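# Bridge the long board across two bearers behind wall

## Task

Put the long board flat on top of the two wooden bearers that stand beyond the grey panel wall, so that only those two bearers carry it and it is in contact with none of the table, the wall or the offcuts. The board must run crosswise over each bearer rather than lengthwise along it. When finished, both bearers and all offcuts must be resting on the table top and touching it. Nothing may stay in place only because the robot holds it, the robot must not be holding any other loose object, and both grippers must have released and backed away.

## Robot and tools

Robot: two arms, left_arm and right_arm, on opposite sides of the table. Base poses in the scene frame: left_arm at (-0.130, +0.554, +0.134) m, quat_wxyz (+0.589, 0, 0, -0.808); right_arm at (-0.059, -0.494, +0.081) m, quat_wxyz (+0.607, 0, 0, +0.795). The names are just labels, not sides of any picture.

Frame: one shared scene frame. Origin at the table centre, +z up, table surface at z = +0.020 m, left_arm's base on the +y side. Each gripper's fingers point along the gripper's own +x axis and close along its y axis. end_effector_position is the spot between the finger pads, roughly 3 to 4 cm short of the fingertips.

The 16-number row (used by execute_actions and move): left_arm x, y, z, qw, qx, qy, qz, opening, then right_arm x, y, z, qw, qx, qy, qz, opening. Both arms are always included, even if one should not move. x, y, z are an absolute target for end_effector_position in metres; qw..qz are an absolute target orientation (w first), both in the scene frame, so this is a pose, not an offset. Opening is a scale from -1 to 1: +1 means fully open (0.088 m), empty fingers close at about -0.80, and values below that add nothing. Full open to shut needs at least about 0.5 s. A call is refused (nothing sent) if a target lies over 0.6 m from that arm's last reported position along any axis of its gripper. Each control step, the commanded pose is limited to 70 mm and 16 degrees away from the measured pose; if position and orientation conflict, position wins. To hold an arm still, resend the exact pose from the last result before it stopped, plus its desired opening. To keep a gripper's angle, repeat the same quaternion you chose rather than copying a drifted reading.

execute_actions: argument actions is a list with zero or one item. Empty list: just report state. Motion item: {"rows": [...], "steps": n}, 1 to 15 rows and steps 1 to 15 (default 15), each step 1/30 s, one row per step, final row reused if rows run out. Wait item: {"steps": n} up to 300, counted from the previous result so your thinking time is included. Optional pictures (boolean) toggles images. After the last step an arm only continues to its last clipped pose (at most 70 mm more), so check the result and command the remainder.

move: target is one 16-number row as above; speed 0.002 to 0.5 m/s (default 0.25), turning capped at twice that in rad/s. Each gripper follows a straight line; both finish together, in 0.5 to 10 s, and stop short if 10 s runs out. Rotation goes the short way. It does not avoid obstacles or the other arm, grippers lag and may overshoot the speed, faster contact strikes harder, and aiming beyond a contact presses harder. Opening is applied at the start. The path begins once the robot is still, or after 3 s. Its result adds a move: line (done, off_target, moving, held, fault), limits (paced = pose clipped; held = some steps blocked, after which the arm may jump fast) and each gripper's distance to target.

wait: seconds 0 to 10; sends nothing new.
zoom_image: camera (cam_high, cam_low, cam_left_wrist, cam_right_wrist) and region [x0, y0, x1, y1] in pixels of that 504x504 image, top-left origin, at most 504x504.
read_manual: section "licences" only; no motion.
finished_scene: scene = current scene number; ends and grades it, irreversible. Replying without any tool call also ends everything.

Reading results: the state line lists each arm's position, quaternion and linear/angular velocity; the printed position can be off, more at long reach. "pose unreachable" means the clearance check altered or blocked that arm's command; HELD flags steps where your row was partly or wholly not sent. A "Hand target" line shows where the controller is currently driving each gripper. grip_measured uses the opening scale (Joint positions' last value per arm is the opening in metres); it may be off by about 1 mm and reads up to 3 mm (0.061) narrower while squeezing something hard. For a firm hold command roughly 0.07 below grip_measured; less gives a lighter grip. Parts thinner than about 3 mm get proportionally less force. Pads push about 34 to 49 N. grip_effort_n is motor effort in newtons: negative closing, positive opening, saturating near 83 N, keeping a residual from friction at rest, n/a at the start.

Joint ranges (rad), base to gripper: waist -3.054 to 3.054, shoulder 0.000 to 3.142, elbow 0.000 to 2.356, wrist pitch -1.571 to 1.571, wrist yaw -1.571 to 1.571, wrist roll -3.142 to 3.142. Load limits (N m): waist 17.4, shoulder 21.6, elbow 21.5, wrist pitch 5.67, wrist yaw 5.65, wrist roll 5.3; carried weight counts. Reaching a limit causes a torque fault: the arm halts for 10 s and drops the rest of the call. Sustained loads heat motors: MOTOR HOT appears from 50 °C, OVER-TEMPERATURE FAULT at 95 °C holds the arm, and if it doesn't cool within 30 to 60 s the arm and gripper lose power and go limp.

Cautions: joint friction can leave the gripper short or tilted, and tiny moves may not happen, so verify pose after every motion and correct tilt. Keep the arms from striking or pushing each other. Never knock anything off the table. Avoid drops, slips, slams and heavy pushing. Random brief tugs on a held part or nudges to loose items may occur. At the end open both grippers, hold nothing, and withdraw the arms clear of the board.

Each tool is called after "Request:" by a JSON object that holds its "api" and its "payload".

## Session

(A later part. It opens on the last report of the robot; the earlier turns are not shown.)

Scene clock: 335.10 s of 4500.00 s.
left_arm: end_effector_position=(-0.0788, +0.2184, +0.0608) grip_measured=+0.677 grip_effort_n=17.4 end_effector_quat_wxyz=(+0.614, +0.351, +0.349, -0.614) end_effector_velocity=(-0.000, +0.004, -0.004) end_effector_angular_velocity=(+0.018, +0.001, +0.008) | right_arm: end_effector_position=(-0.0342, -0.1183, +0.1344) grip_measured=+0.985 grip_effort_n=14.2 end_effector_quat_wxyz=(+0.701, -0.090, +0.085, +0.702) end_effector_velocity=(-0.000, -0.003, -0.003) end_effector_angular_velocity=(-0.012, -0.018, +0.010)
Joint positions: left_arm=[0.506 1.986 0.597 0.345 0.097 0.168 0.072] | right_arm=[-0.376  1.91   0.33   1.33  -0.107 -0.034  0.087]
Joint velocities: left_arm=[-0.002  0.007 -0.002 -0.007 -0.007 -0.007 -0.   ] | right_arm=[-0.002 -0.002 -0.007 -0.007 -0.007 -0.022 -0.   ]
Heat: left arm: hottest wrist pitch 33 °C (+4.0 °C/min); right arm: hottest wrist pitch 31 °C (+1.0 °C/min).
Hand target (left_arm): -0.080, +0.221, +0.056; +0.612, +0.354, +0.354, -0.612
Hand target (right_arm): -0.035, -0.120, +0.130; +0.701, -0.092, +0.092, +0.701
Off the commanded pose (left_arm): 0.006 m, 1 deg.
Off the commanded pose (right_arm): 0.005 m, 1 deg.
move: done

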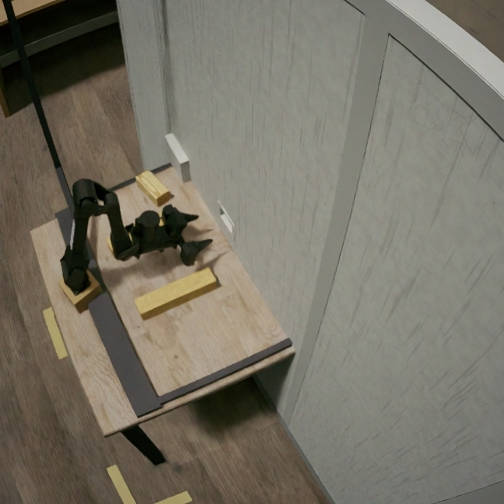

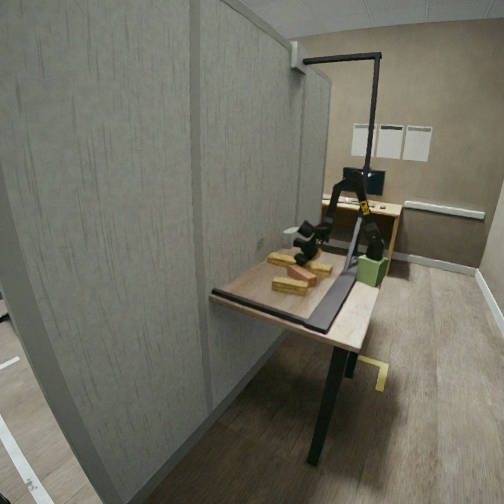

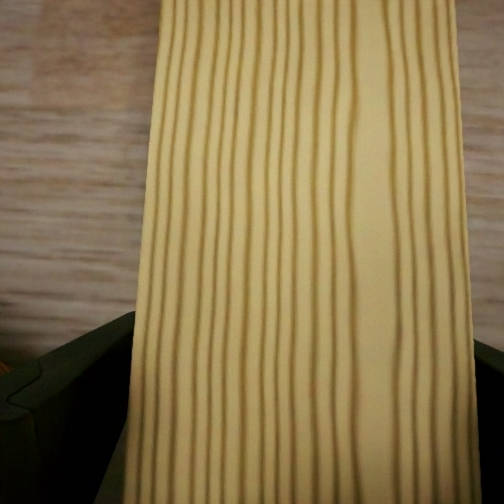

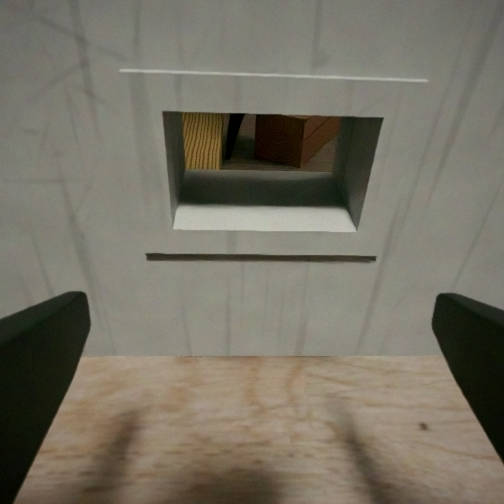

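Request:
{"api": "execute_actions", "payload": {"actions": [{"rows":[[-0.08,0.220,0.058,0.612,0.354,0.354,-0.612,0.36,-0.035,-0.12,0.13,0.701,-0.092,0.092,0.701,1]],"steps":12}], "pictures": false}}

Request:
{"api": "move", "payload": {"target": [-0.075,0.218,0.145,0.6184,0.3428,0.3428,-0.6184,0.36,-0.035,-0.12,0.13,0.701,-0.092,0.092,0.701,1], "speed": 0.08}}

Request:
{"api": "move", "payload": {"target": [-0.021,0.204,0.153,0.6184,0.3428,0.3428,-0.6184,0.36,-0.035,-0.12,0.13,0.701,-0.092,0.092,0.701,1], "speed": 0.06}}

Request:
{"api": "zoom_image", "payload": {"camera": "cam_low", "region": [240, 210, 350, 290]}}

Scene clock: 344.00 s of 4500.00 s.
left_arm: end_effector_position=(-0.0793, +0.2192, +0.0602) grip_measured=+0.471 grip_effort_n=-83.5 end_effector_quat_wxyz=(+0.613, +0.352, +0.351, -0.614) end_effector_velocity=(+0.000, +0.000, -0.001) end_effector_angular_velocity=(-0.001, +0.004, +0.020) | right_arm: end_effector_position=(-0.0342, -0.1183, +0.1344) grip_measured=+0.985 grip_effort_n=14.2 end_effector_quat_wxyz=(+0.701, -0.090, +0.085, +0.702) end_effector_velocity=(+0.002, -0.001, -0.003) end_effector_angular_velocity=(-0.012, -0.004, +0.002)
Joint positions: left_arm=[0.505 1.987 0.597 0.342 0.098 0.168 0.062] | right_arm=[-0.376  1.91   0.33   1.33  -0.107 -0.034  0.087]
Joint velocities: left_arm=[-0.002  0.002 -0.002  0.007 -0.007 -0.022 -0.   ] | right_arm=[-0.007  0.002 -0.002 -0.007 -0.007 -0.007 -0.   ]
Heat: left arm: hottest wrist pitch 32 °C (+1.0 °C/min); right arm: hottest wrist pitch 31 °C (+1.0 °C/min).
Hand target (left_arm): -0.080, +0.220, +0.058; +0.612, +0.354, +0.354, -0.612
Hand target (right_arm): -0.035, -0.120, +0.130; +0.701, -0.092, +0.092, +0.701
Off the commanded pose (left_arm): 0.002 m, 1 deg.
Off the commanded pose (right_arm): 0.005 m, 1 deg.
Steps of this call (steps 1 to 90: nothing new was sent; then 5.50 s passed at rest; steps 91 to 102: all 12 steps of this action). Readings (end_effector_position):
91: left_arm (-0.0789, +0.2183, +0.0607) | right_arm (-0.0342, -0.1183, +0.1344)
92: left_arm (-0.0790, +0.2186, +0.0605) | right_arm (-0.0342, -0.1183, +0.1344)
94: left_arm (-0.0793, +0.2190, +0.0603) | right_arm (-0.0342, -0.1183, +0.1344)
98: left_arm (-0.0793, +0.2191, +0.0602) | right_arm (-0.0342, -0.1183, +0.1344)
102: the state above

Scene clock: 345.63 s of 4500.00 s.
left_arm: end_effector_position=(-0.0772, +0.2265, +0.1321) grip_measured=+0.471 grip_effort_n=-83.5 end_effector_quat_wxyz=(+0.611, +0.354, +0.358, -0.612) end_effector_velocity=(-0.001, +0.007, -0.004) end_effector_angular_velocity=(+0.037, +0.005, +0.007) | right_arm: end_effector_position=(-0.0342, -0.1183, +0.1344) grip_measured=+0.985 grip_effort_n=14.7 end_effector_quat_wxyz=(+0.701, -0.090, +0.085, +0.702) end_effector_velocity=(-0.000, -0.000, +0.002) end_effector_angular_velocity=(+0.008, -0.020, +0.010)
Joint positions: left_arm=[ 0.519  1.673  0.651 -0.043  0.106  0.176  0.062] | right_arm=[-0.376  1.91   0.33   1.33  -0.107 -0.034  0.087]
Joint velocities: left_arm=[-0.002 -0.002 -0.002 -0.037 -0.007 -0.007 -0.   ] | right_arm=[-0.002 -0.002 -0.002  0.007 -0.007 -0.022 -0.   ]
Heat: left arm: hottest wrist pitch 32 °C (+1.0 °C/min); right arm: hottest wrist pitch 31 °C (+0.0 °C/min).
Hand target (left_arm): -0.075, +0.218, +0.145; +0.618, +0.343, +0.343, -0.618
Hand target (right_arm): -0.035, -0.120, +0.130; +0.701, -0.092, +0.092, +0.701
Off the commanded pose (left_arm): 0.016 m, 2 deg.
Off the commanded pose (right_arm): 0.005 m, 1 deg.
move: off_target (left_arm)

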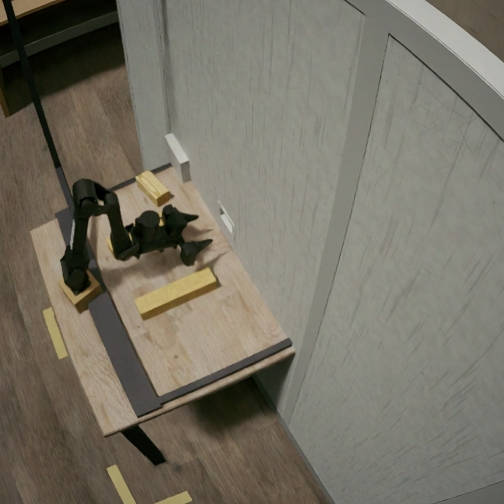

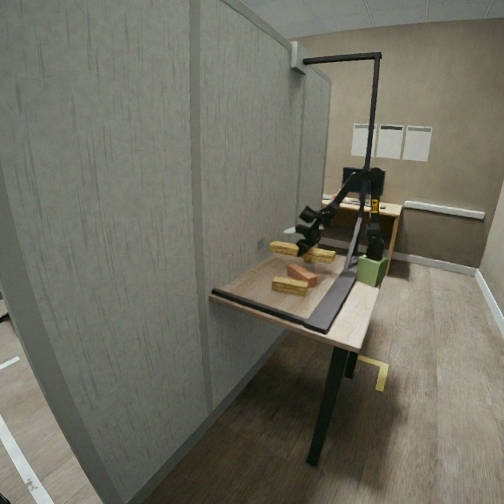

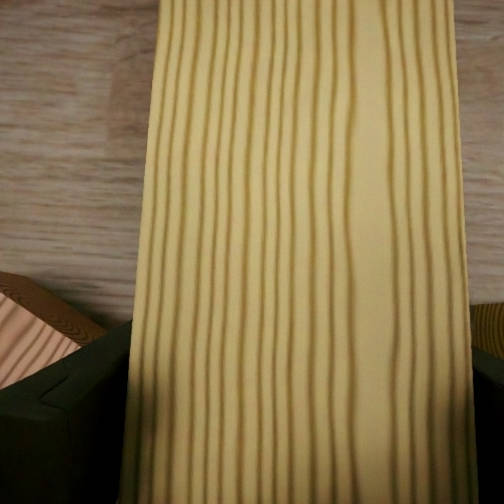

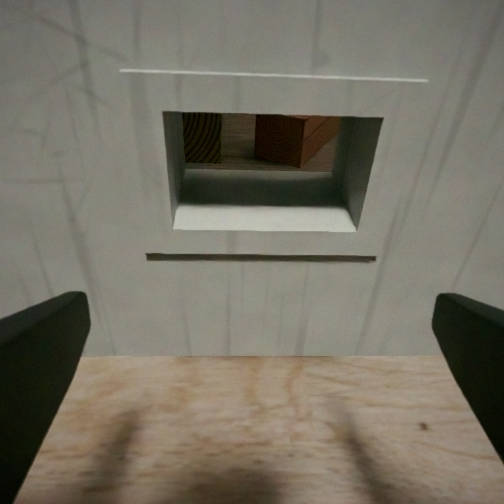

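Scene clock: 347.03 s of 4500.00 s.
left_arm: end_effector_position=(-0.0234, +0.2095, +0.1495) grip_measured=+0.471 grip_effort_n=-83.5 end_effector_quat_wxyz=(+0.617, +0.347, +0.348, -0.615) end_effector_velocity=(+0.000, +0.006, -0.006) end_effector_angular_velocity=(+0.037, -0.010, +0.002) | right_arm: end_effector_position=(-0.0342, -0.1183, +0.1344) grip_measured=+0.985 grip_effort_n=14.2 end_effector_quat_wxyz=(+0.701, -0.090, +0.085, +0.702) end_effector_velocity=(-0.000, +0.001, +0.003) end_effector_angular_velocity=(+0.012, +0.008, +0.003)
Joint positions: left_arm=[ 0.691  1.722  0.79  -0.127  0.191  0.325  0.062] | right_arm=[-0.376  1.91   0.33   1.33  -0.107 -0.034  0.087]
Joint velocities: left_arm=[-0.002  0.007 -0.002 -0.022 -0.022  0.007 -0.   ] | right_arm=[-0.002 -0.002  0.002  0.007 -0.007  0.007  0.   ]
Heat: left arm: hottest wrist pitch 32 °C (+1.0 °C/min); right arm: hottest wrist pitch 31 °C (+0.0 °C/min).
Hand target (left_arm): -0.021, +0.204, +0.153; +0.619, +0.343, +0.342, -0.618
Hand target (right_arm): -0.035, -0.120, +0.130; +0.701, -0.092, +0.092, +0.701
Off the commanded pose (left_arm): 0.007 m, 1 deg.
Off the commanded pose (right_arm): 0.005 m, 1 deg.
move: done

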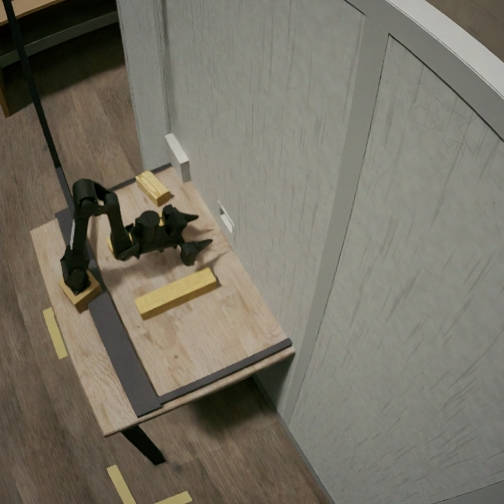

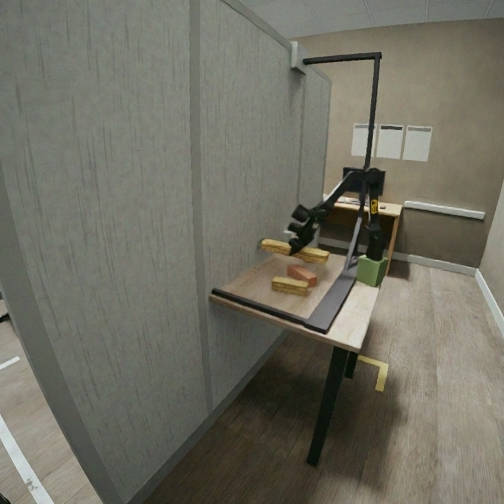

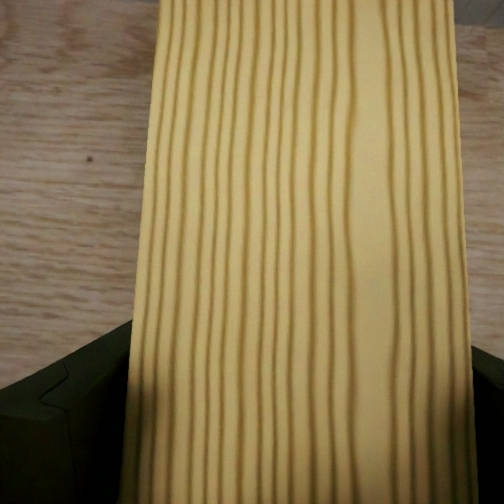

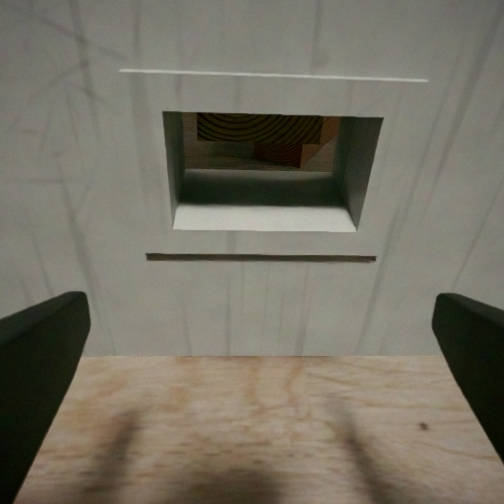

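Region (240, 210, 350, 290) of cam_low's 504x504 image, scaled by 4.582, with more detail than that image has; it fills the top 367 rows of this view, and the rest is white.

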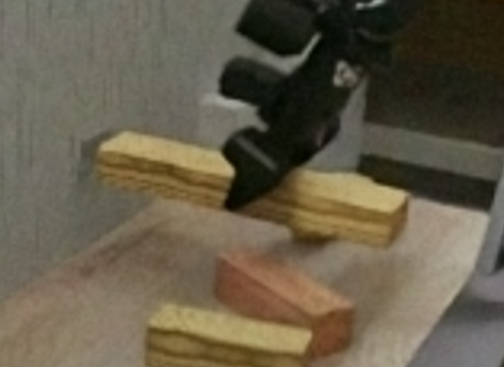

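Request:
{"api": "execute_actions", "payload": {"actions": [{"rows":[[-0.021,0.202,0.152,0.6184,0.3428,0.3428,-0.6184,0.36,-0.035,-0.12,0.13,0.701,-0.092,0.092,0.701,1],[-0.021,0.200,0.152,0.6184,0.3428,0.3428,-0.6184,0.36,-0.035,-0.12,0.13,0.701,-0.092,0.092,0.701,1],[-0.021,0.198,0.151,0.6184,0.3428,0.3428,-0.6184,0.36,-0.035,-0.12,0.13,0.701,-0.092,0.092,0.701,1],[-0.021,0.196,0.151,0.6184,0.3428,0.3428,-0.6184,0.36,-0.035,-0.12,0.13,0.701,-0.092,0.092,0.701,1],[-0.021,0.194,0.150,0.6184,0.3428,0.3428,-0.6184,0.36,-0.035,-0.12,0.13,0.701,-0.092,0.092,0.701,1],[-0.021,0.192,0.1495,0.6184,0.3428,0.3428,-0.6184,0.36,-0.035,-0.12,0.13,0.701,-0.092,0.092,0.701,1]],"steps":15}]}}

Request:
{"api": "zoom_image", "payload": {"camera": "cam_right_wrist", "region": [150, 90, 400, 250]}}

Scene clock: 356.33 s of 4500.00 s.
left_arm: end_effector_position=(-0.0224, +0.1988, +0.1459) grip_measured=+0.471 grip_effort_n=-83.5 end_effector_quat_wxyz=(+0.615, +0.346, +0.350, -0.616) end_effector_velocity=(-0.002, +0.001, -0.002) end_effector_angular_velocity=(+0.009, +0.014, +0.000) | right_arm: end_effector_position=(-0.0342, -0.1183, +0.1344) grip_measured=+0.985 grip_effort_n=14.2 end_effector_quat_wxyz=(+0.701, -0.090, +0.085, +0.702) end_effector_velocity=(-0.000, -0.001, -0.001) end_effector_angular_velocity=(-0.007, -0.019, +0.010)
Joint positions: left_arm=[ 0.683  1.768  0.829 -0.122  0.192  0.319  0.062] | right_arm=[-0.376  1.91   0.33   1.33  -0.107 -0.034  0.087]
Joint velocities: left_arm=[-0.002  0.007  0.002 -0.007  0.007 -0.007  0.   ] | right_arm=[-0.002 -0.002 -0.002 -0.007 -0.007 -0.022 -0.   ]
Heat: left arm: hottest wrist pitch 31 °C (-3.0 °C/min); right arm: hottest wrist pitch 32 °C (+1.0 °C/min).
Hand target (left_arm): -0.021, +0.192, +0.150; +0.619, +0.343, +0.343, -0.618
Hand target (right_arm): -0.035, -0.120, +0.130; +0.701, -0.092, +0.092, +0.701
Off the commanded pose (left_arm): 0.008 m, 1 deg.
Off the commanded pose (right_arm): 0.005 m, 1 deg.
Steps of this call (steps 1 to 90: nothing new was sent; then 5.80 s passed at rest; steps 91 to 105: all 15 steps of this action). Readings (end_effector_position):
91: left_arm (-0.0234, +0.2094, +0.1490) | right_arm (-0.0342, -0.1183, +0.1344)
92: left_arm (-0.0231, +0.2088, +0.1489) | right_arm (-0.0342, -0.1183, +0.1344)
94: left_arm (-0.0224, +0.2068, +0.1479) | right_arm (-0.0342, -0.1183, +0.1344)
98: left_arm (-0.0221, +0.2009, +0.1463) | right_arm (-0.0342, -0.1183, +0.1344)
105: the state above

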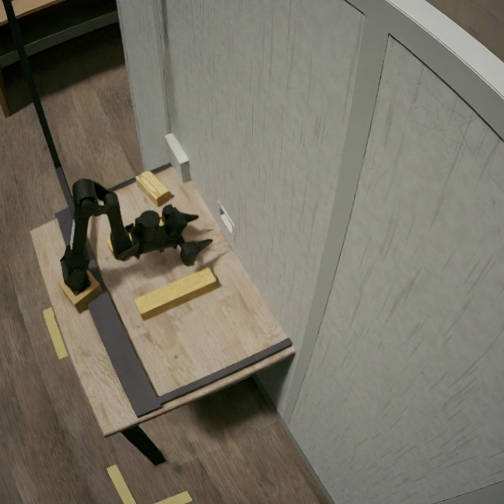

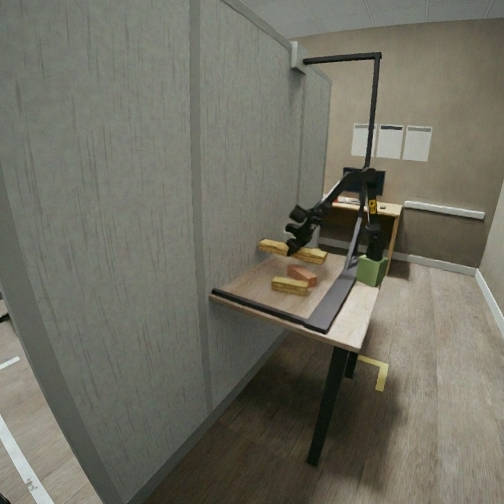

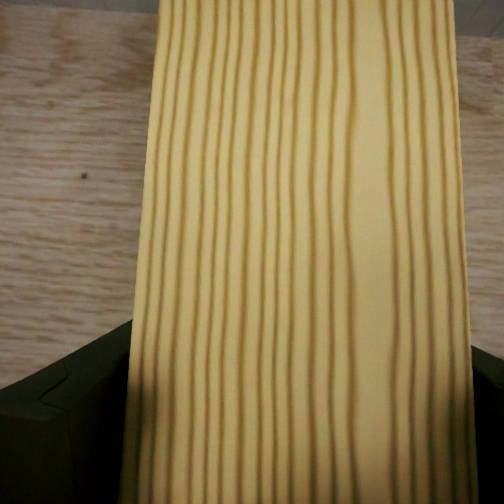

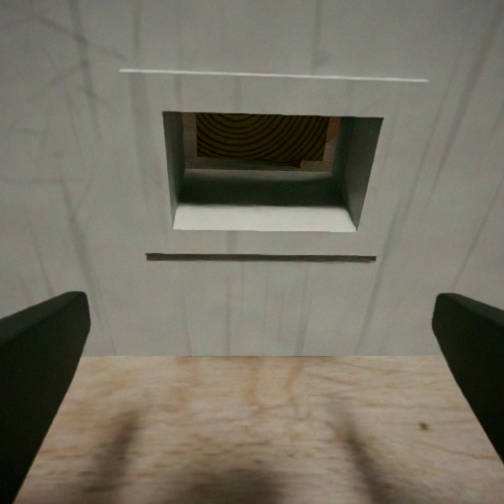

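Region (150, 90, 400, 250) of cam_right_wrist's 504x504 image, scaled by 2.016, with more detail than that image has; it fills the top 323 rows of this view, and the rest is white.

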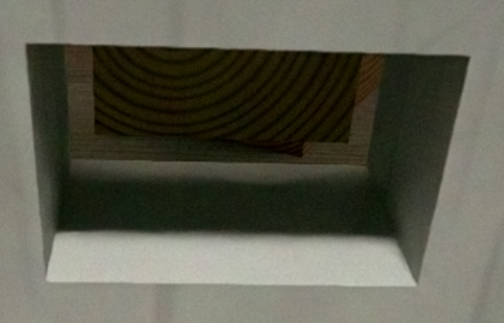

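Request:
{"api": "execute_actions", "payload": {"actions": [{"rows":[[-0.0225,0.191,0.152,0.6184,0.3428,0.3428,-0.6184,0.36,-0.035,-0.12,0.13,0.701,-0.092,0.092,0.701,1],[-0.0225,0.190,0.152,0.6184,0.3428,0.3428,-0.6184,0.36,-0.035,-0.12,0.13,0.701,-0.092,0.092,0.701,1],[-0.0225,0.188,0.152,0.6184,0.3428,0.3428,-0.6184,0.36,-0.035,-0.12,0.13,0.701,-0.092,0.092,0.701,1],[-0.0225,0.186,0.152,0.6184,0.3428,0.3428,-0.6184,0.36,-0.035,-0.12,0.13,0.701,-0.092,0.092,0.701,1],[-0.0225,0.184,0.152,0.6184,0.3428,0.3428,-0.6184,0.36,-0.035,-0.12,0.13,0.701,-0.092,0.092,0.701,1],[-0.0225,0.182,0.152,0.6184,0.3428,0.3428,-0.6184,0.36,-0.035,-0.12,0.13,0.701,-0.092,0.092,0.701,1],[-0.0225,0.180,0.152,0.6184,0.3428,0.3428,-0.6184,0.36,-0.035,-0.12,0.13,0.701,-0.092,0.092,0.701,1],[-0.0225,0.178,0.152,0.6184,0.3428,0.3428,-0.6184,0.36,-0.035,-0.12,0.13,0.701,-0.092,0.092,0.701,1],[-0.0225,0.176,0.152,0.6184,0.3428,0.3428,-0.6184,0.36,-0.035,-0.12,0.13,0.701,-0.092,0.092,0.701,1],[-0.0225,0.174,0.152,0.6184,0.3428,0.3428,-0.6184,0.36,-0.035,-0.12,0.13,0.701,-0.092,0.092,0.701,1]],"steps":15}]}}

Scene clock: 365.60 s of 4500.00 s.
left_arm: end_effector_position=(-0.0238, +0.1803, +0.1492) grip_measured=+0.471 grip_effort_n=-83.5 end_effector_quat_wxyz=(+0.615, +0.345, +0.347, -0.618) end_effector_velocity=(+0.003, -0.002, -0.007) end_effector_angular_velocity=(+0.036, -0.017, +0.017) | right_arm: end_effector_position=(-0.0342, -0.1183, +0.1344) grip_measured=+0.985 grip_effort_n=14.2 end_effector_quat_wxyz=(+0.701, -0.090, +0.085, +0.702) end_effector_velocity=(+0.002, -0.001, -0.001) end_effector_angular_velocity=(-0.007, -0.008, -0.008)
Joint positions: left_arm=[ 0.658  1.813  0.9   -0.139  0.181  0.298  0.062] | right_arm=[-0.376  1.91   0.33   1.33  -0.107 -0.034  0.087]
Joint velocities: left_arm=[-0.007  0.032  0.027 -0.022 -0.037 -0.007  0.   ] | right_arm=[-0.002 -0.002 -0.002 -0.007  0.007 -0.007 -0.   ]
Heat: left arm: hottest wrist pitch 31 °C (-3.0 °C/min); right arm: hottest wrist pitch 32 °C (+1.0 °C/min).
Hand target (left_arm): -0.023, +0.174, +0.152; +0.618, +0.343, +0.343, -0.619
Hand target (right_arm): -0.035, -0.120, +0.130; +0.701, -0.092, +0.092, +0.701
Off the commanded pose (left_arm): 0.007 m, 1 deg.
Off the commanded pose (right_arm): 0.005 m, 1 deg.
Steps of this call (steps 1 to 90: nothing new was sent; then 5.77 s passed at rest; steps 91 to 105: all 15 steps of this action). Readings (end_effector_position):
91: left_arm (-0.0224, +0.1985, +0.1459) | right_arm (-0.0342, -0.1183, +0.1344)
92: left_arm (-0.0225, +0.1981, +0.1463) | right_arm (-0.0342, -0.1183, +0.1344)
94: left_arm (-0.0234, +0.1963, +0.1470) | right_arm (-0.0342, -0.1183, +0.1344)
98: left_arm (-0.0236, +0.1888, +0.1486) | right_arm (-0.0342, -0.1183, +0.1344)
105: the state above

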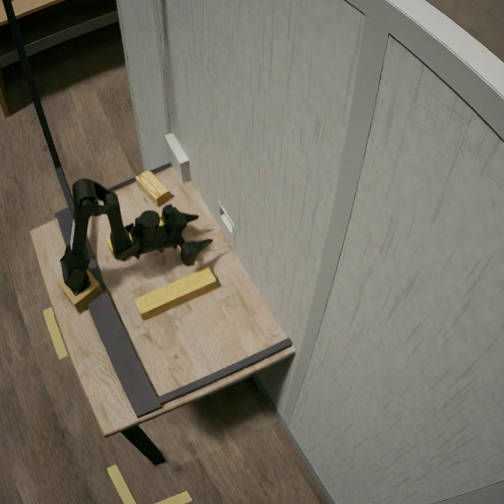

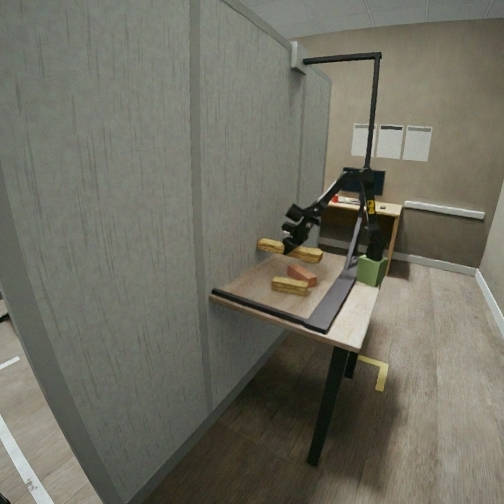

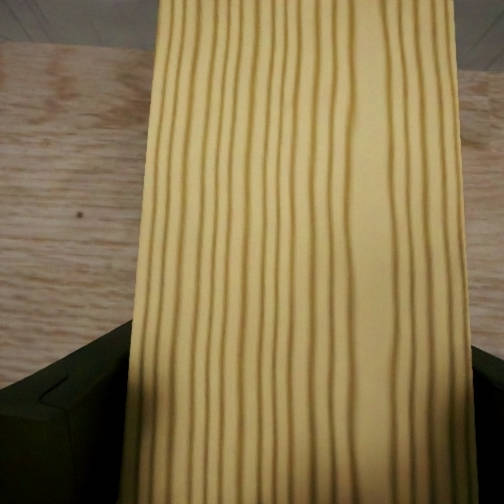

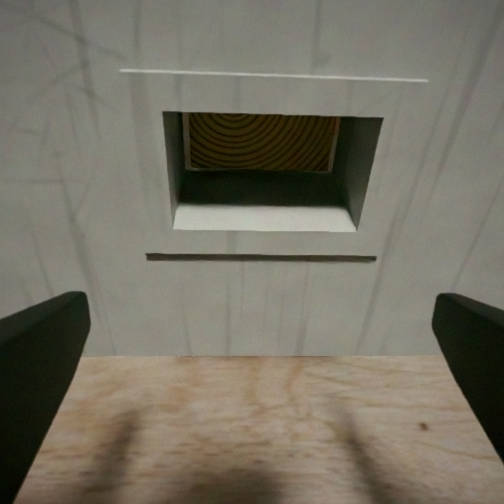

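Inside. Continue.

Request:
{"api": "move", "payload": {"target": [-0.023,0.125,0.150,0.616,0.347,0.347,-0.616,0.36,-0.035,-0.12,0.13,0.701,-0.092,0.092,0.701,1], "speed": 0.035}}

Scene clock: 369.43 s of 4500.00 s.
left_arm: end_effector_position=(-0.0235, +0.1306, +0.1478) grip_measured=+0.471 grip_effort_n=-83.5 end_effector_quat_wxyz=(+0.613, +0.349, +0.351, -0.615) end_effector_velocity=(-0.001, -0.004, +0.004) end_effector_angular_velocity=(-0.018, +0.012, +0.013) | right_arm: end_effector_position=(-0.0342, -0.1183, +0.1344) grip_measured=+0.985 grip_effort_n=14.2 end_effector_quat_wxyz=(+0.701, -0.090, +0.085, +0.702) end_effector_velocity=(+0.002, -0.000, +0.003) end_effector_angular_velocity=(+0.012, -0.010, -0.008)
Joint positions: left_arm=[ 0.61   1.97   1.121 -0.208  0.153  0.258  0.062] | right_arm=[-0.376  1.91   0.33   1.33  -0.107 -0.034  0.087]
Joint velocities: left_arm=[-0.002 -0.002  0.007  0.007  0.007 -0.022 -0.   ] | right_arm=[-0.002 -0.007 -0.002  0.007  0.007 -0.007 -0.   ]
Heat: left arm: hottest wrist pitch 31 °C (-4.0 °C/min); right arm: hottest wrist pitch 32 °C (+1.0 °C/min).
Hand target (left_arm): -0.023, +0.125, +0.150; +0.616, +0.347, +0.347, -0.616
Hand target (right_arm): -0.035, -0.120, +0.130; +0.701, -0.092, +0.092, +0.701
Off the commanded pose (left_arm): 0.006 m, 1 deg.
Off the commanded pose (right_arm): 0.005 m, 1 deg.
move: done

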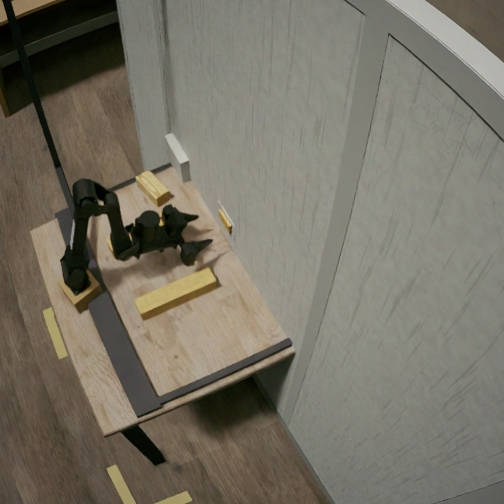

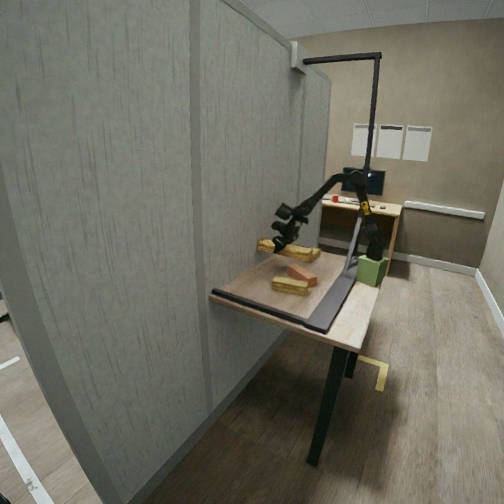

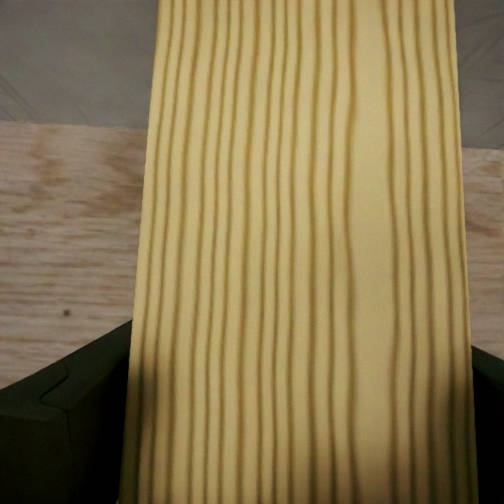

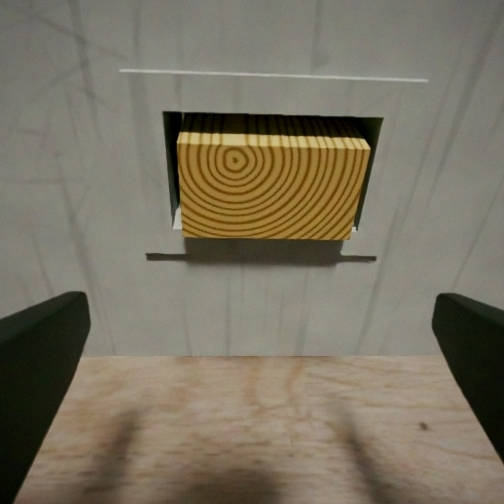

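Request:
{"api": "move", "payload": {"target": [-0.024,0.084,0.150,0.616,0.347,0.347,-0.616,0.36,-0.032,-0.095,0.132,0.6744,-0.2126,0.2126,0.6744,1], "speed": 0.06}}

Request:
{"api": "zoom_image", "payload": {"camera": "cam_high", "region": [130, 170, 260, 290]}}

Request:
{"api": "zoom_image", "payload": {"camera": "cam_low", "region": [240, 190, 350, 280]}}

Scene clock: 389.33 s of 4500.00 s.
left_arm: end_effector_position=(-0.0238, +0.0890, +0.1492) grip_measured=+0.471 grip_effort_n=-83.5 end_effector_quat_wxyz=(+0.614, +0.349, +0.350, -0.615) end_effector_velocity=(+0.005, -0.000, +0.002) end_effector_angular_velocity=(+0.003, -0.015, +0.020) | right_arm: end_effector_position=(-0.0320, -0.0986, +0.1235) grip_measured=+0.985 grip_effort_n=14.2 end_effector_quat_wxyz=(+0.673, -0.215, +0.225, +0.671) end_effector_velocity=(+0.002, -0.001, -0.001) end_effector_angular_velocity=(-0.022, -0.008, -0.004)
Joint positions: left_arm=[ 0.579  2.093  1.317 -0.273  0.137  0.23   0.062] | right_arm=[-0.366  1.718  0.605  0.479 -0.083 -0.046  0.087]
Joint velocities: left_arm=[ 0.002 -0.002  0.007 -0.007 -0.022 -0.007 -0.   ] | right_arm=[-0.002 -0.002  0.012 -0.037  0.007 -0.007 -0.   ]
Heat: left arm: hottest elbow 31 °C (-3.0 °C/min); right arm: hottest wrist pitch 32 °C (+1.0 °C/min).
Hand target (left_arm): -0.024, +0.084, +0.150; +0.616, +0.347, +0.347, -0.616
Hand target (right_arm): -0.032, -0.095, +0.132; +0.675, -0.212, +0.213, +0.674
Off the commanded pose (left_arm): 0.005 m, 0 deg.
Off the commanded pose (right_arm): 0.009 m, 1 deg.
After step 90, 13.63 s passed at rest.
move: off_target (right_arm)

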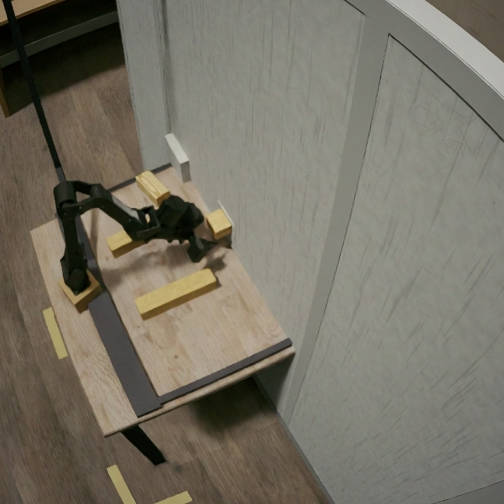

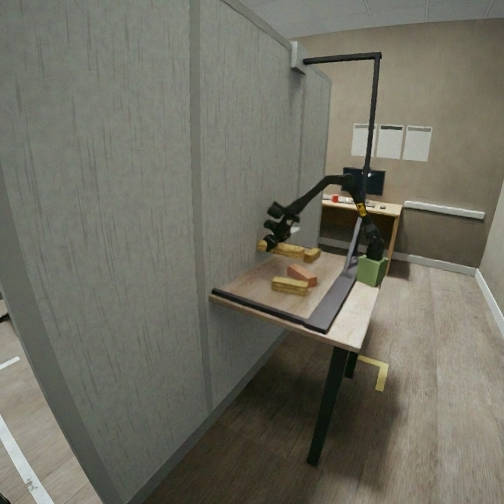

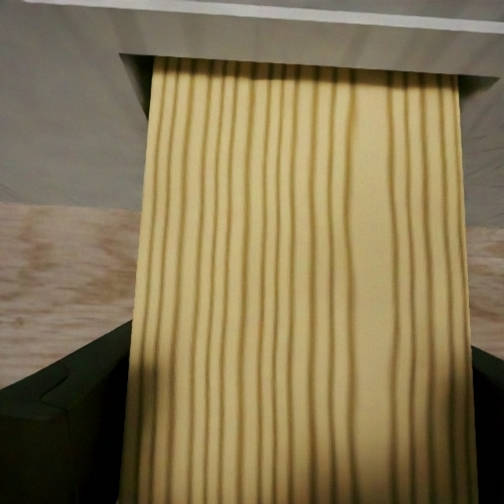

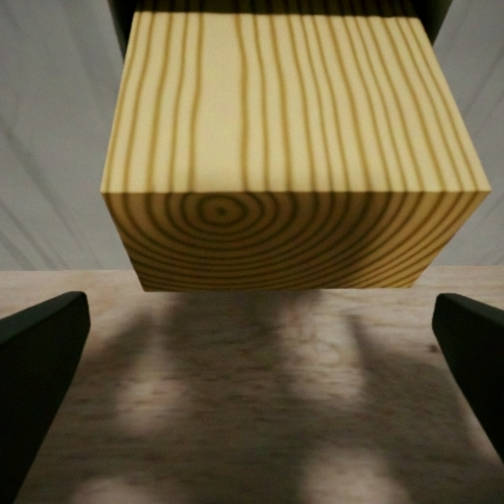

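Region (130, 170, 260, 290) of cam_high's 504x504 image, scaled by 3.877, with more detail than that image has; it fills the top 465 rows of this view, and the rest is white.

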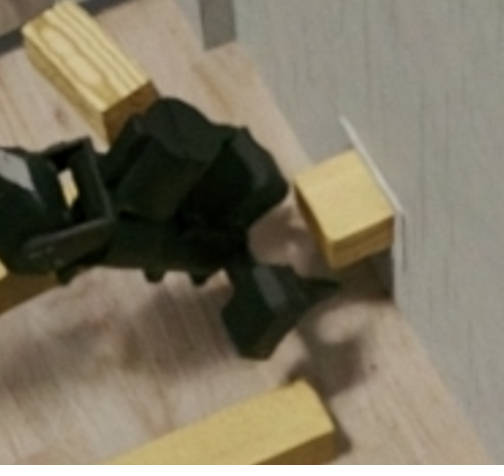

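Region (240, 190, 350, 280) of cam_low's 504x504 image, scaled by 4.582, with more detail than that image has; it fills the top 412 rows of this view, and the rest is white.

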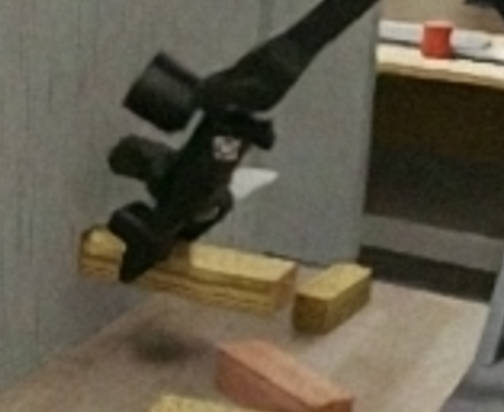

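Request:
{"api": "move", "payload": {"target": [-0.024,0.084,0.150,0.616,0.347,0.347,-0.616,0.36,-0.028,-0.059,0.139,0.6744,-0.2126,0.2126,0.6744,1], "speed": 0.05}}

Request:
{"api": "zoom_image", "payload": {"camera": "cam_high", "region": [130, 170, 260, 290]}}

Scene clock: 395.73 s of 4500.00 s.
left_arm: end_effector_position=(-0.0237, +0.0889, +0.1492) grip_measured=+0.471 grip_effort_n=-83.5 end_effector_quat_wxyz=(+0.615, +0.349, +0.350, -0.615) end_effector_velocity=(-0.002, -0.003, +0.003) end_effector_angular_velocity=(-0.010, -0.006, +0.003) | right_arm: end_effector_position=(-0.0283, -0.0617, +0.1405) grip_measured=+0.985 grip_effort_n=14.2 end_effector_quat_wxyz=(+0.675, -0.209, +0.214, +0.674) end_effector_velocity=(+0.002, -0.002, -0.004) end_effector_angular_velocity=(-0.021, -0.012, +0.011)
Joint positions: left_arm=[ 0.579  2.094  1.318 -0.274  0.137  0.23   0.062] | right_arm=[-0.366  1.783  0.763  0.409 -0.083 -0.05   0.087]
Joint velocities: left_arm=[-0.007 -0.002  0.002  0.007 -0.007 -0.007 -0.   ] | right_arm=[-0.007  0.002  0.002 -0.022 -0.007 -0.022 -0.   ]
Heat: left arm: hottest elbow 31 °C (-2.0 °C/min); right arm: hottest wrist pitch 31 °C (+0.0 °C/min).
Hand target (left_arm): -0.024, +0.084, +0.150; +0.616, +0.347, +0.347, -0.616
Hand target (right_arm): -0.028, -0.059, +0.139; +0.674, -0.213, +0.213, +0.674
Off the commanded pose (left_arm): 0.005 m, 0 deg.
Off the commanded pose (right_arm): 0.003 m, 0 deg.
After step 90, 2.23 s passed at rest.
move: done

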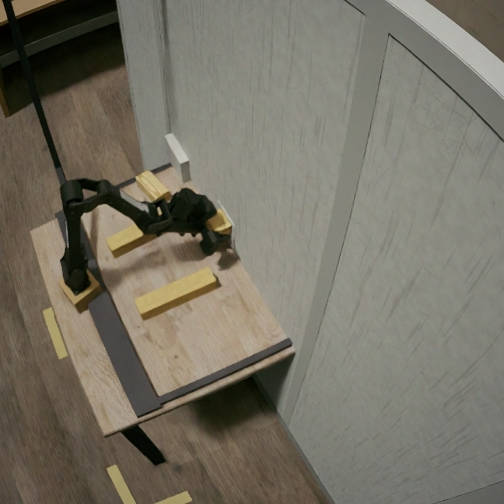

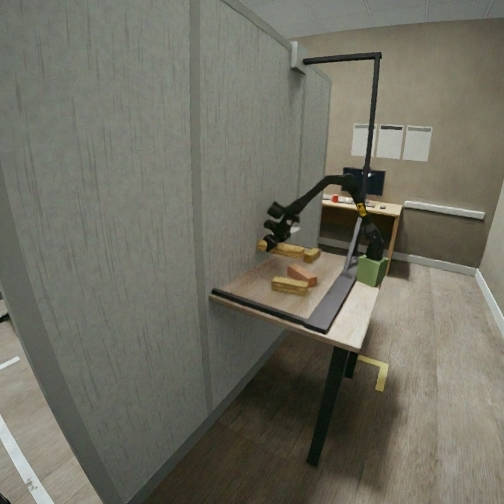

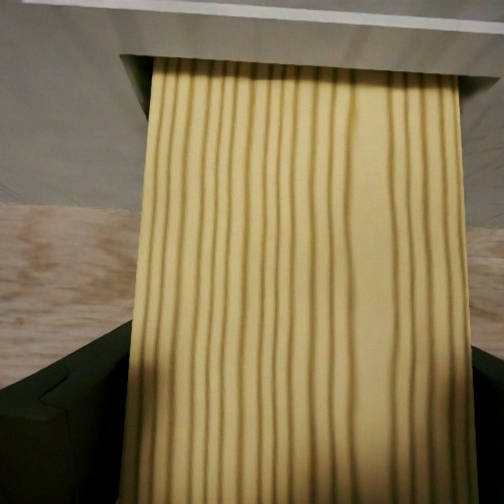

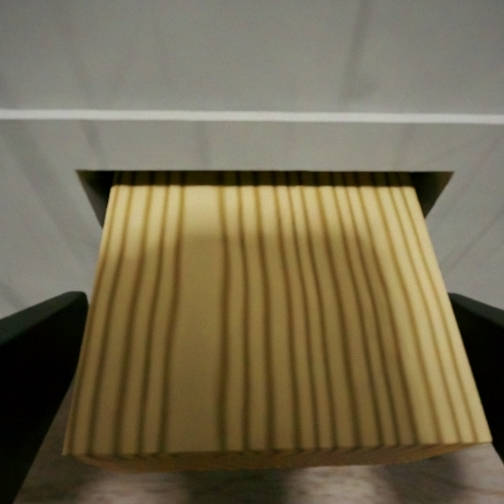

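Region (130, 170, 260, 290) of cam_high's 504x504 image, scaled by 3.877, with more detail than that image has; it fills the top 465 rows of this view, and the rest is white.

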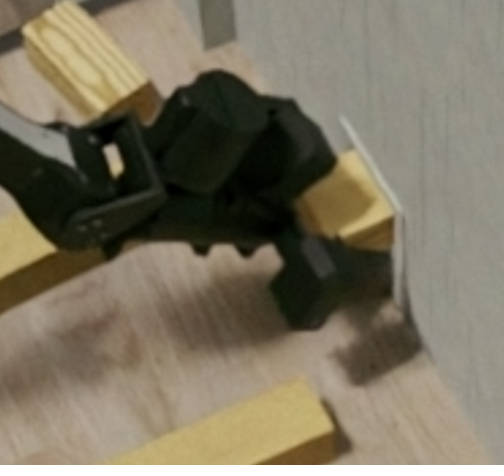

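Request:
{"api": "execute_actions", "payload": {"actions": [{"rows":[[-0.024,0.084,0.150,0.616,0.347,0.347,-0.616,0.36,-0.026,-0.059,0.138,0.6744,-0.2126,0.2126,0.6744,0.36]],"steps":15}], "pictures": false}}

Request:
{"api": "execute_actions", "payload": {"actions": [{"rows":[[-0.024,0.089,0.148,0.616,0.347,0.347,-0.616,0.9,-0.026,-0.059,0.138,0.6744,-0.2126,0.2126,0.6744,0.36]],"steps":10}], "pictures": false}}

Request:
{"api": "move", "payload": {"target": [-0.024,0.11,0.175,0.6744,0.2126,0.2126,-0.6744,0.9,-0.027,-0.15,0.139,0.6744,-0.2126,0.2126,0.6744,0.36], "speed": 0.08}}

Scene clock: 402.73 s of 4500.00 s.
left_arm: end_effector_position=(-0.0233, +0.0890, +0.1491) grip_measured=+0.471 grip_effort_n=-83.5 end_effector_quat_wxyz=(+0.615, +0.349, +0.350, -0.614) end_effector_velocity=(-0.003, +0.001, -0.000) end_effector_angular_velocity=(+0.005, +0.004, -0.012) | right_arm: end_effector_position=(-0.0282, -0.0617, +0.1391) grip_measured=+0.467 grip_effort_n=-83.5 end_effector_quat_wxyz=(+0.674, -0.211, +0.214, +0.675) end_effector_velocity=(-0.000, -0.002, -0.002) end_effector_angular_velocity=(-0.017, -0.000, +0.008)
Joint positions: left_arm=[ 0.579  2.094  1.318 -0.275  0.134  0.229  0.062] | right_arm=[-0.368  1.787  0.763  0.41  -0.085 -0.055  0.062]
Joint velocities: left_arm=[-0.002 -0.002 -0.002 -0.007  0.007  0.007  0.   ] | right_arm=[-0.002 -0.002  0.002 -0.022 -0.007 -0.007 -0.   ]
Heat: left arm: hottest shoulder 31 °C (-1.0 °C/min); right arm: hottest wrist pitch 31 °C (+0.0 °C/min).
Hand target (left_arm): -0.024, +0.084, +0.150; +0.616, +0.347, +0.347, -0.616
Hand target (right_arm): -0.026, -0.059, +0.138; +0.674, -0.213, +0.213, +0.674
Off the commanded pose (left_arm): 0.005 m, 1 deg.
Off the commanded pose (right_arm): 0.004 m, 0 deg.
Steps of this call (steps 1 to 90: nothing new was sent; then 3.50 s passed at rest; steps 91 to 105: all 15 steps of this action). Readings (end_effector_position):
91: left_arm (-0.0237, +0.0889, +0.1491) | right_arm (-0.0283, -0.0617, +0.1400)
92: left_arm (-0.0237, +0.0889, +0.1491) | right_arm (-0.0282, -0.0616, +0.1399)
94: left_arm (-0.0237, +0.0889, +0.1491) | right_arm (-0.0279, -0.0617, +0.1391)
98: left_arm (-0.0233, +0.0890, +0.1491) | right_arm (-0.0282, -0.0617, +0.1391)
105: the state above

Scene clock: 403.07 s of 4500.00 s.
left_arm: end_effector_position=(-0.0229, +0.0876, +0.1491) grip_measured=+0.880 grip_effort_n=17.4 end_effector_quat_wxyz=(+0.618, +0.347, +0.346, -0.615) end_effector_velocity=(-0.005, -0.001, +0.002) end_effector_angular_velocity=(-0.009, +0.016, +0.008) | right_arm: end_effector_position=(-0.0281, -0.0615, +0.1392) grip_measured=+0.467 grip_effort_n=-83.5 end_effector_quat_wxyz=(+0.674, -0.212, +0.213, +0.675) end_effector_velocity=(-0.000, -0.002, -0.003) end_effector_angular_velocity=(-0.011, +0.008, +0.015)
Joint positions: left_arm=[ 0.579  2.094  1.313 -0.258  0.134  0.229  0.082] | right_arm=[-0.368  1.787  0.763  0.411 -0.085 -0.058  0.062]
Joint velocities: left_arm=[-0.007 -0.007 -0.007  0.007  0.007 -0.022  0.009] | right_arm=[-0.007  0.002 -0.002 -0.007 -0.022 -0.007 -0.   ]
Heat: left arm: hottest shoulder 31 °C (-1.0 °C/min); right arm: hottest wrist pitch 31 °C (+0.0 °C/min).
Hand target (left_arm): -0.024, +0.089, +0.148; +0.616, +0.347, +0.347, -0.616
Hand target (right_arm): -0.026, -0.059, +0.138; +0.674, -0.213, +0.213, +0.674
Off the commanded pose (left_arm): 0.002 m, 0 deg.
Off the commanded pose (right_arm): 0.003 m, 0 deg.
Steps of this call (steps 1 to 10: all 10 steps of this action). Readings (end_effector_position):
1: left_arm (-0.0233, +0.0889, +0.1489) | right_arm (-0.0282, -0.0617, +0.1391)
2: left_arm (-0.0231, +0.0884, +0.1491) | right_arm (-0.0281, -0.0615, +0.1393)
4: left_arm (-0.0228, +0.0871, +0.1499) | right_arm (-0.0281, -0.0615, +0.1392)
8: left_arm (-0.0229, +0.0875, +0.1493) | right_arm (-0.0281, -0.0615, +0.1392)
10: the state above

Scene clock: 406.23 s of 4500.00 s.
left_arm: end_effector_position=(-0.0249, +0.1097, +0.1693) grip_measured=+0.897 grip_effort_n=17.4 end_effector_quat_wxyz=(+0.672, +0.218, +0.216, -0.674) end_effector_velocity=(-0.000, +0.001, -0.000) end_effector_angular_velocity=(-0.001, +0.001, +0.008) | right_arm: end_effector_position=(-0.0265, -0.1484, +0.1360) grip_measured=+0.467 grip_effort_n=-83.5 end_effector_quat_wxyz=(+0.675, -0.215, +0.216, +0.672) end_effector_velocity=(-0.001, -0.001, +0.003) end_effector_angular_velocity=(+0.014, +0.005, +0.015)
Joint positions: left_arm=[0.627 1.936 0.869 0.417 0.255 0.192 0.083] | right_arm=[-0.41   1.491  0.428  0.439 -0.115 -0.081  0.062]
Joint velocities: left_arm=[-0.002 -0.002 -0.007  0.007 -0.007 -0.007 -0.   ] | right_arm=[-0.007 -0.012 -0.007  0.007 -0.022 -0.007 -0.   ]
Heat: left arm: hottest shoulder 31 °C (-1.0 °C/min); right arm: hottest wrist pitch 31 °C (+0.0 °C/min).
Hand target (left_arm): -0.024, +0.111, +0.175; +0.674, +0.213, +0.212, -0.674
Hand target (right_arm): -0.026, -0.150, +0.138; +0.675, -0.213, +0.213, +0.674
Off the commanded pose (left_arm): 0.006 m, 1 deg.
Off the commanded pose (right_arm): 0.003 m, 1 deg.
move: done

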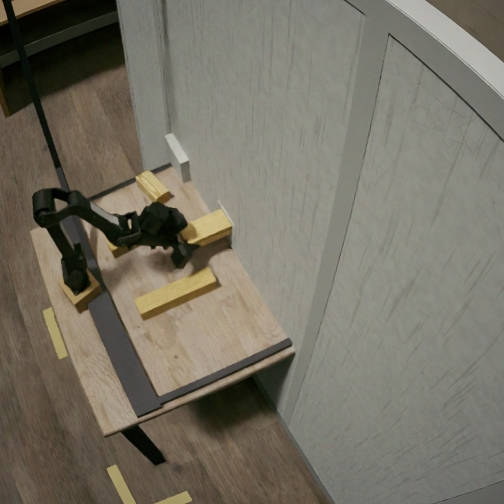

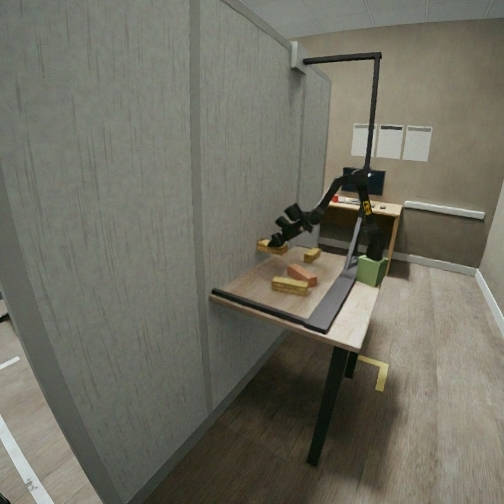

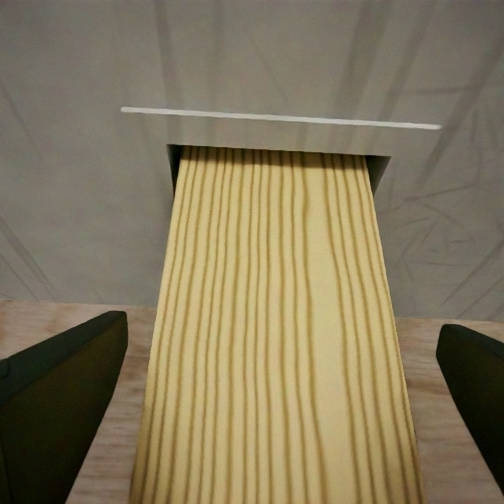

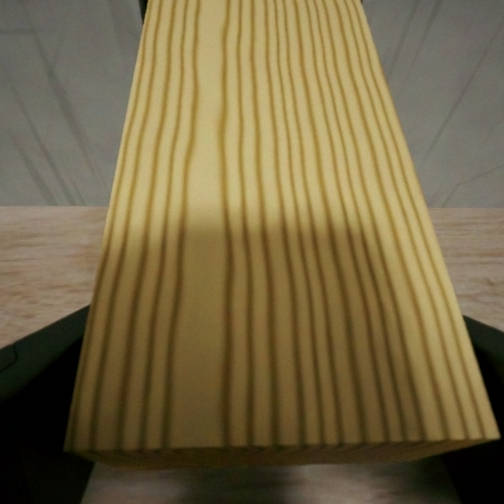

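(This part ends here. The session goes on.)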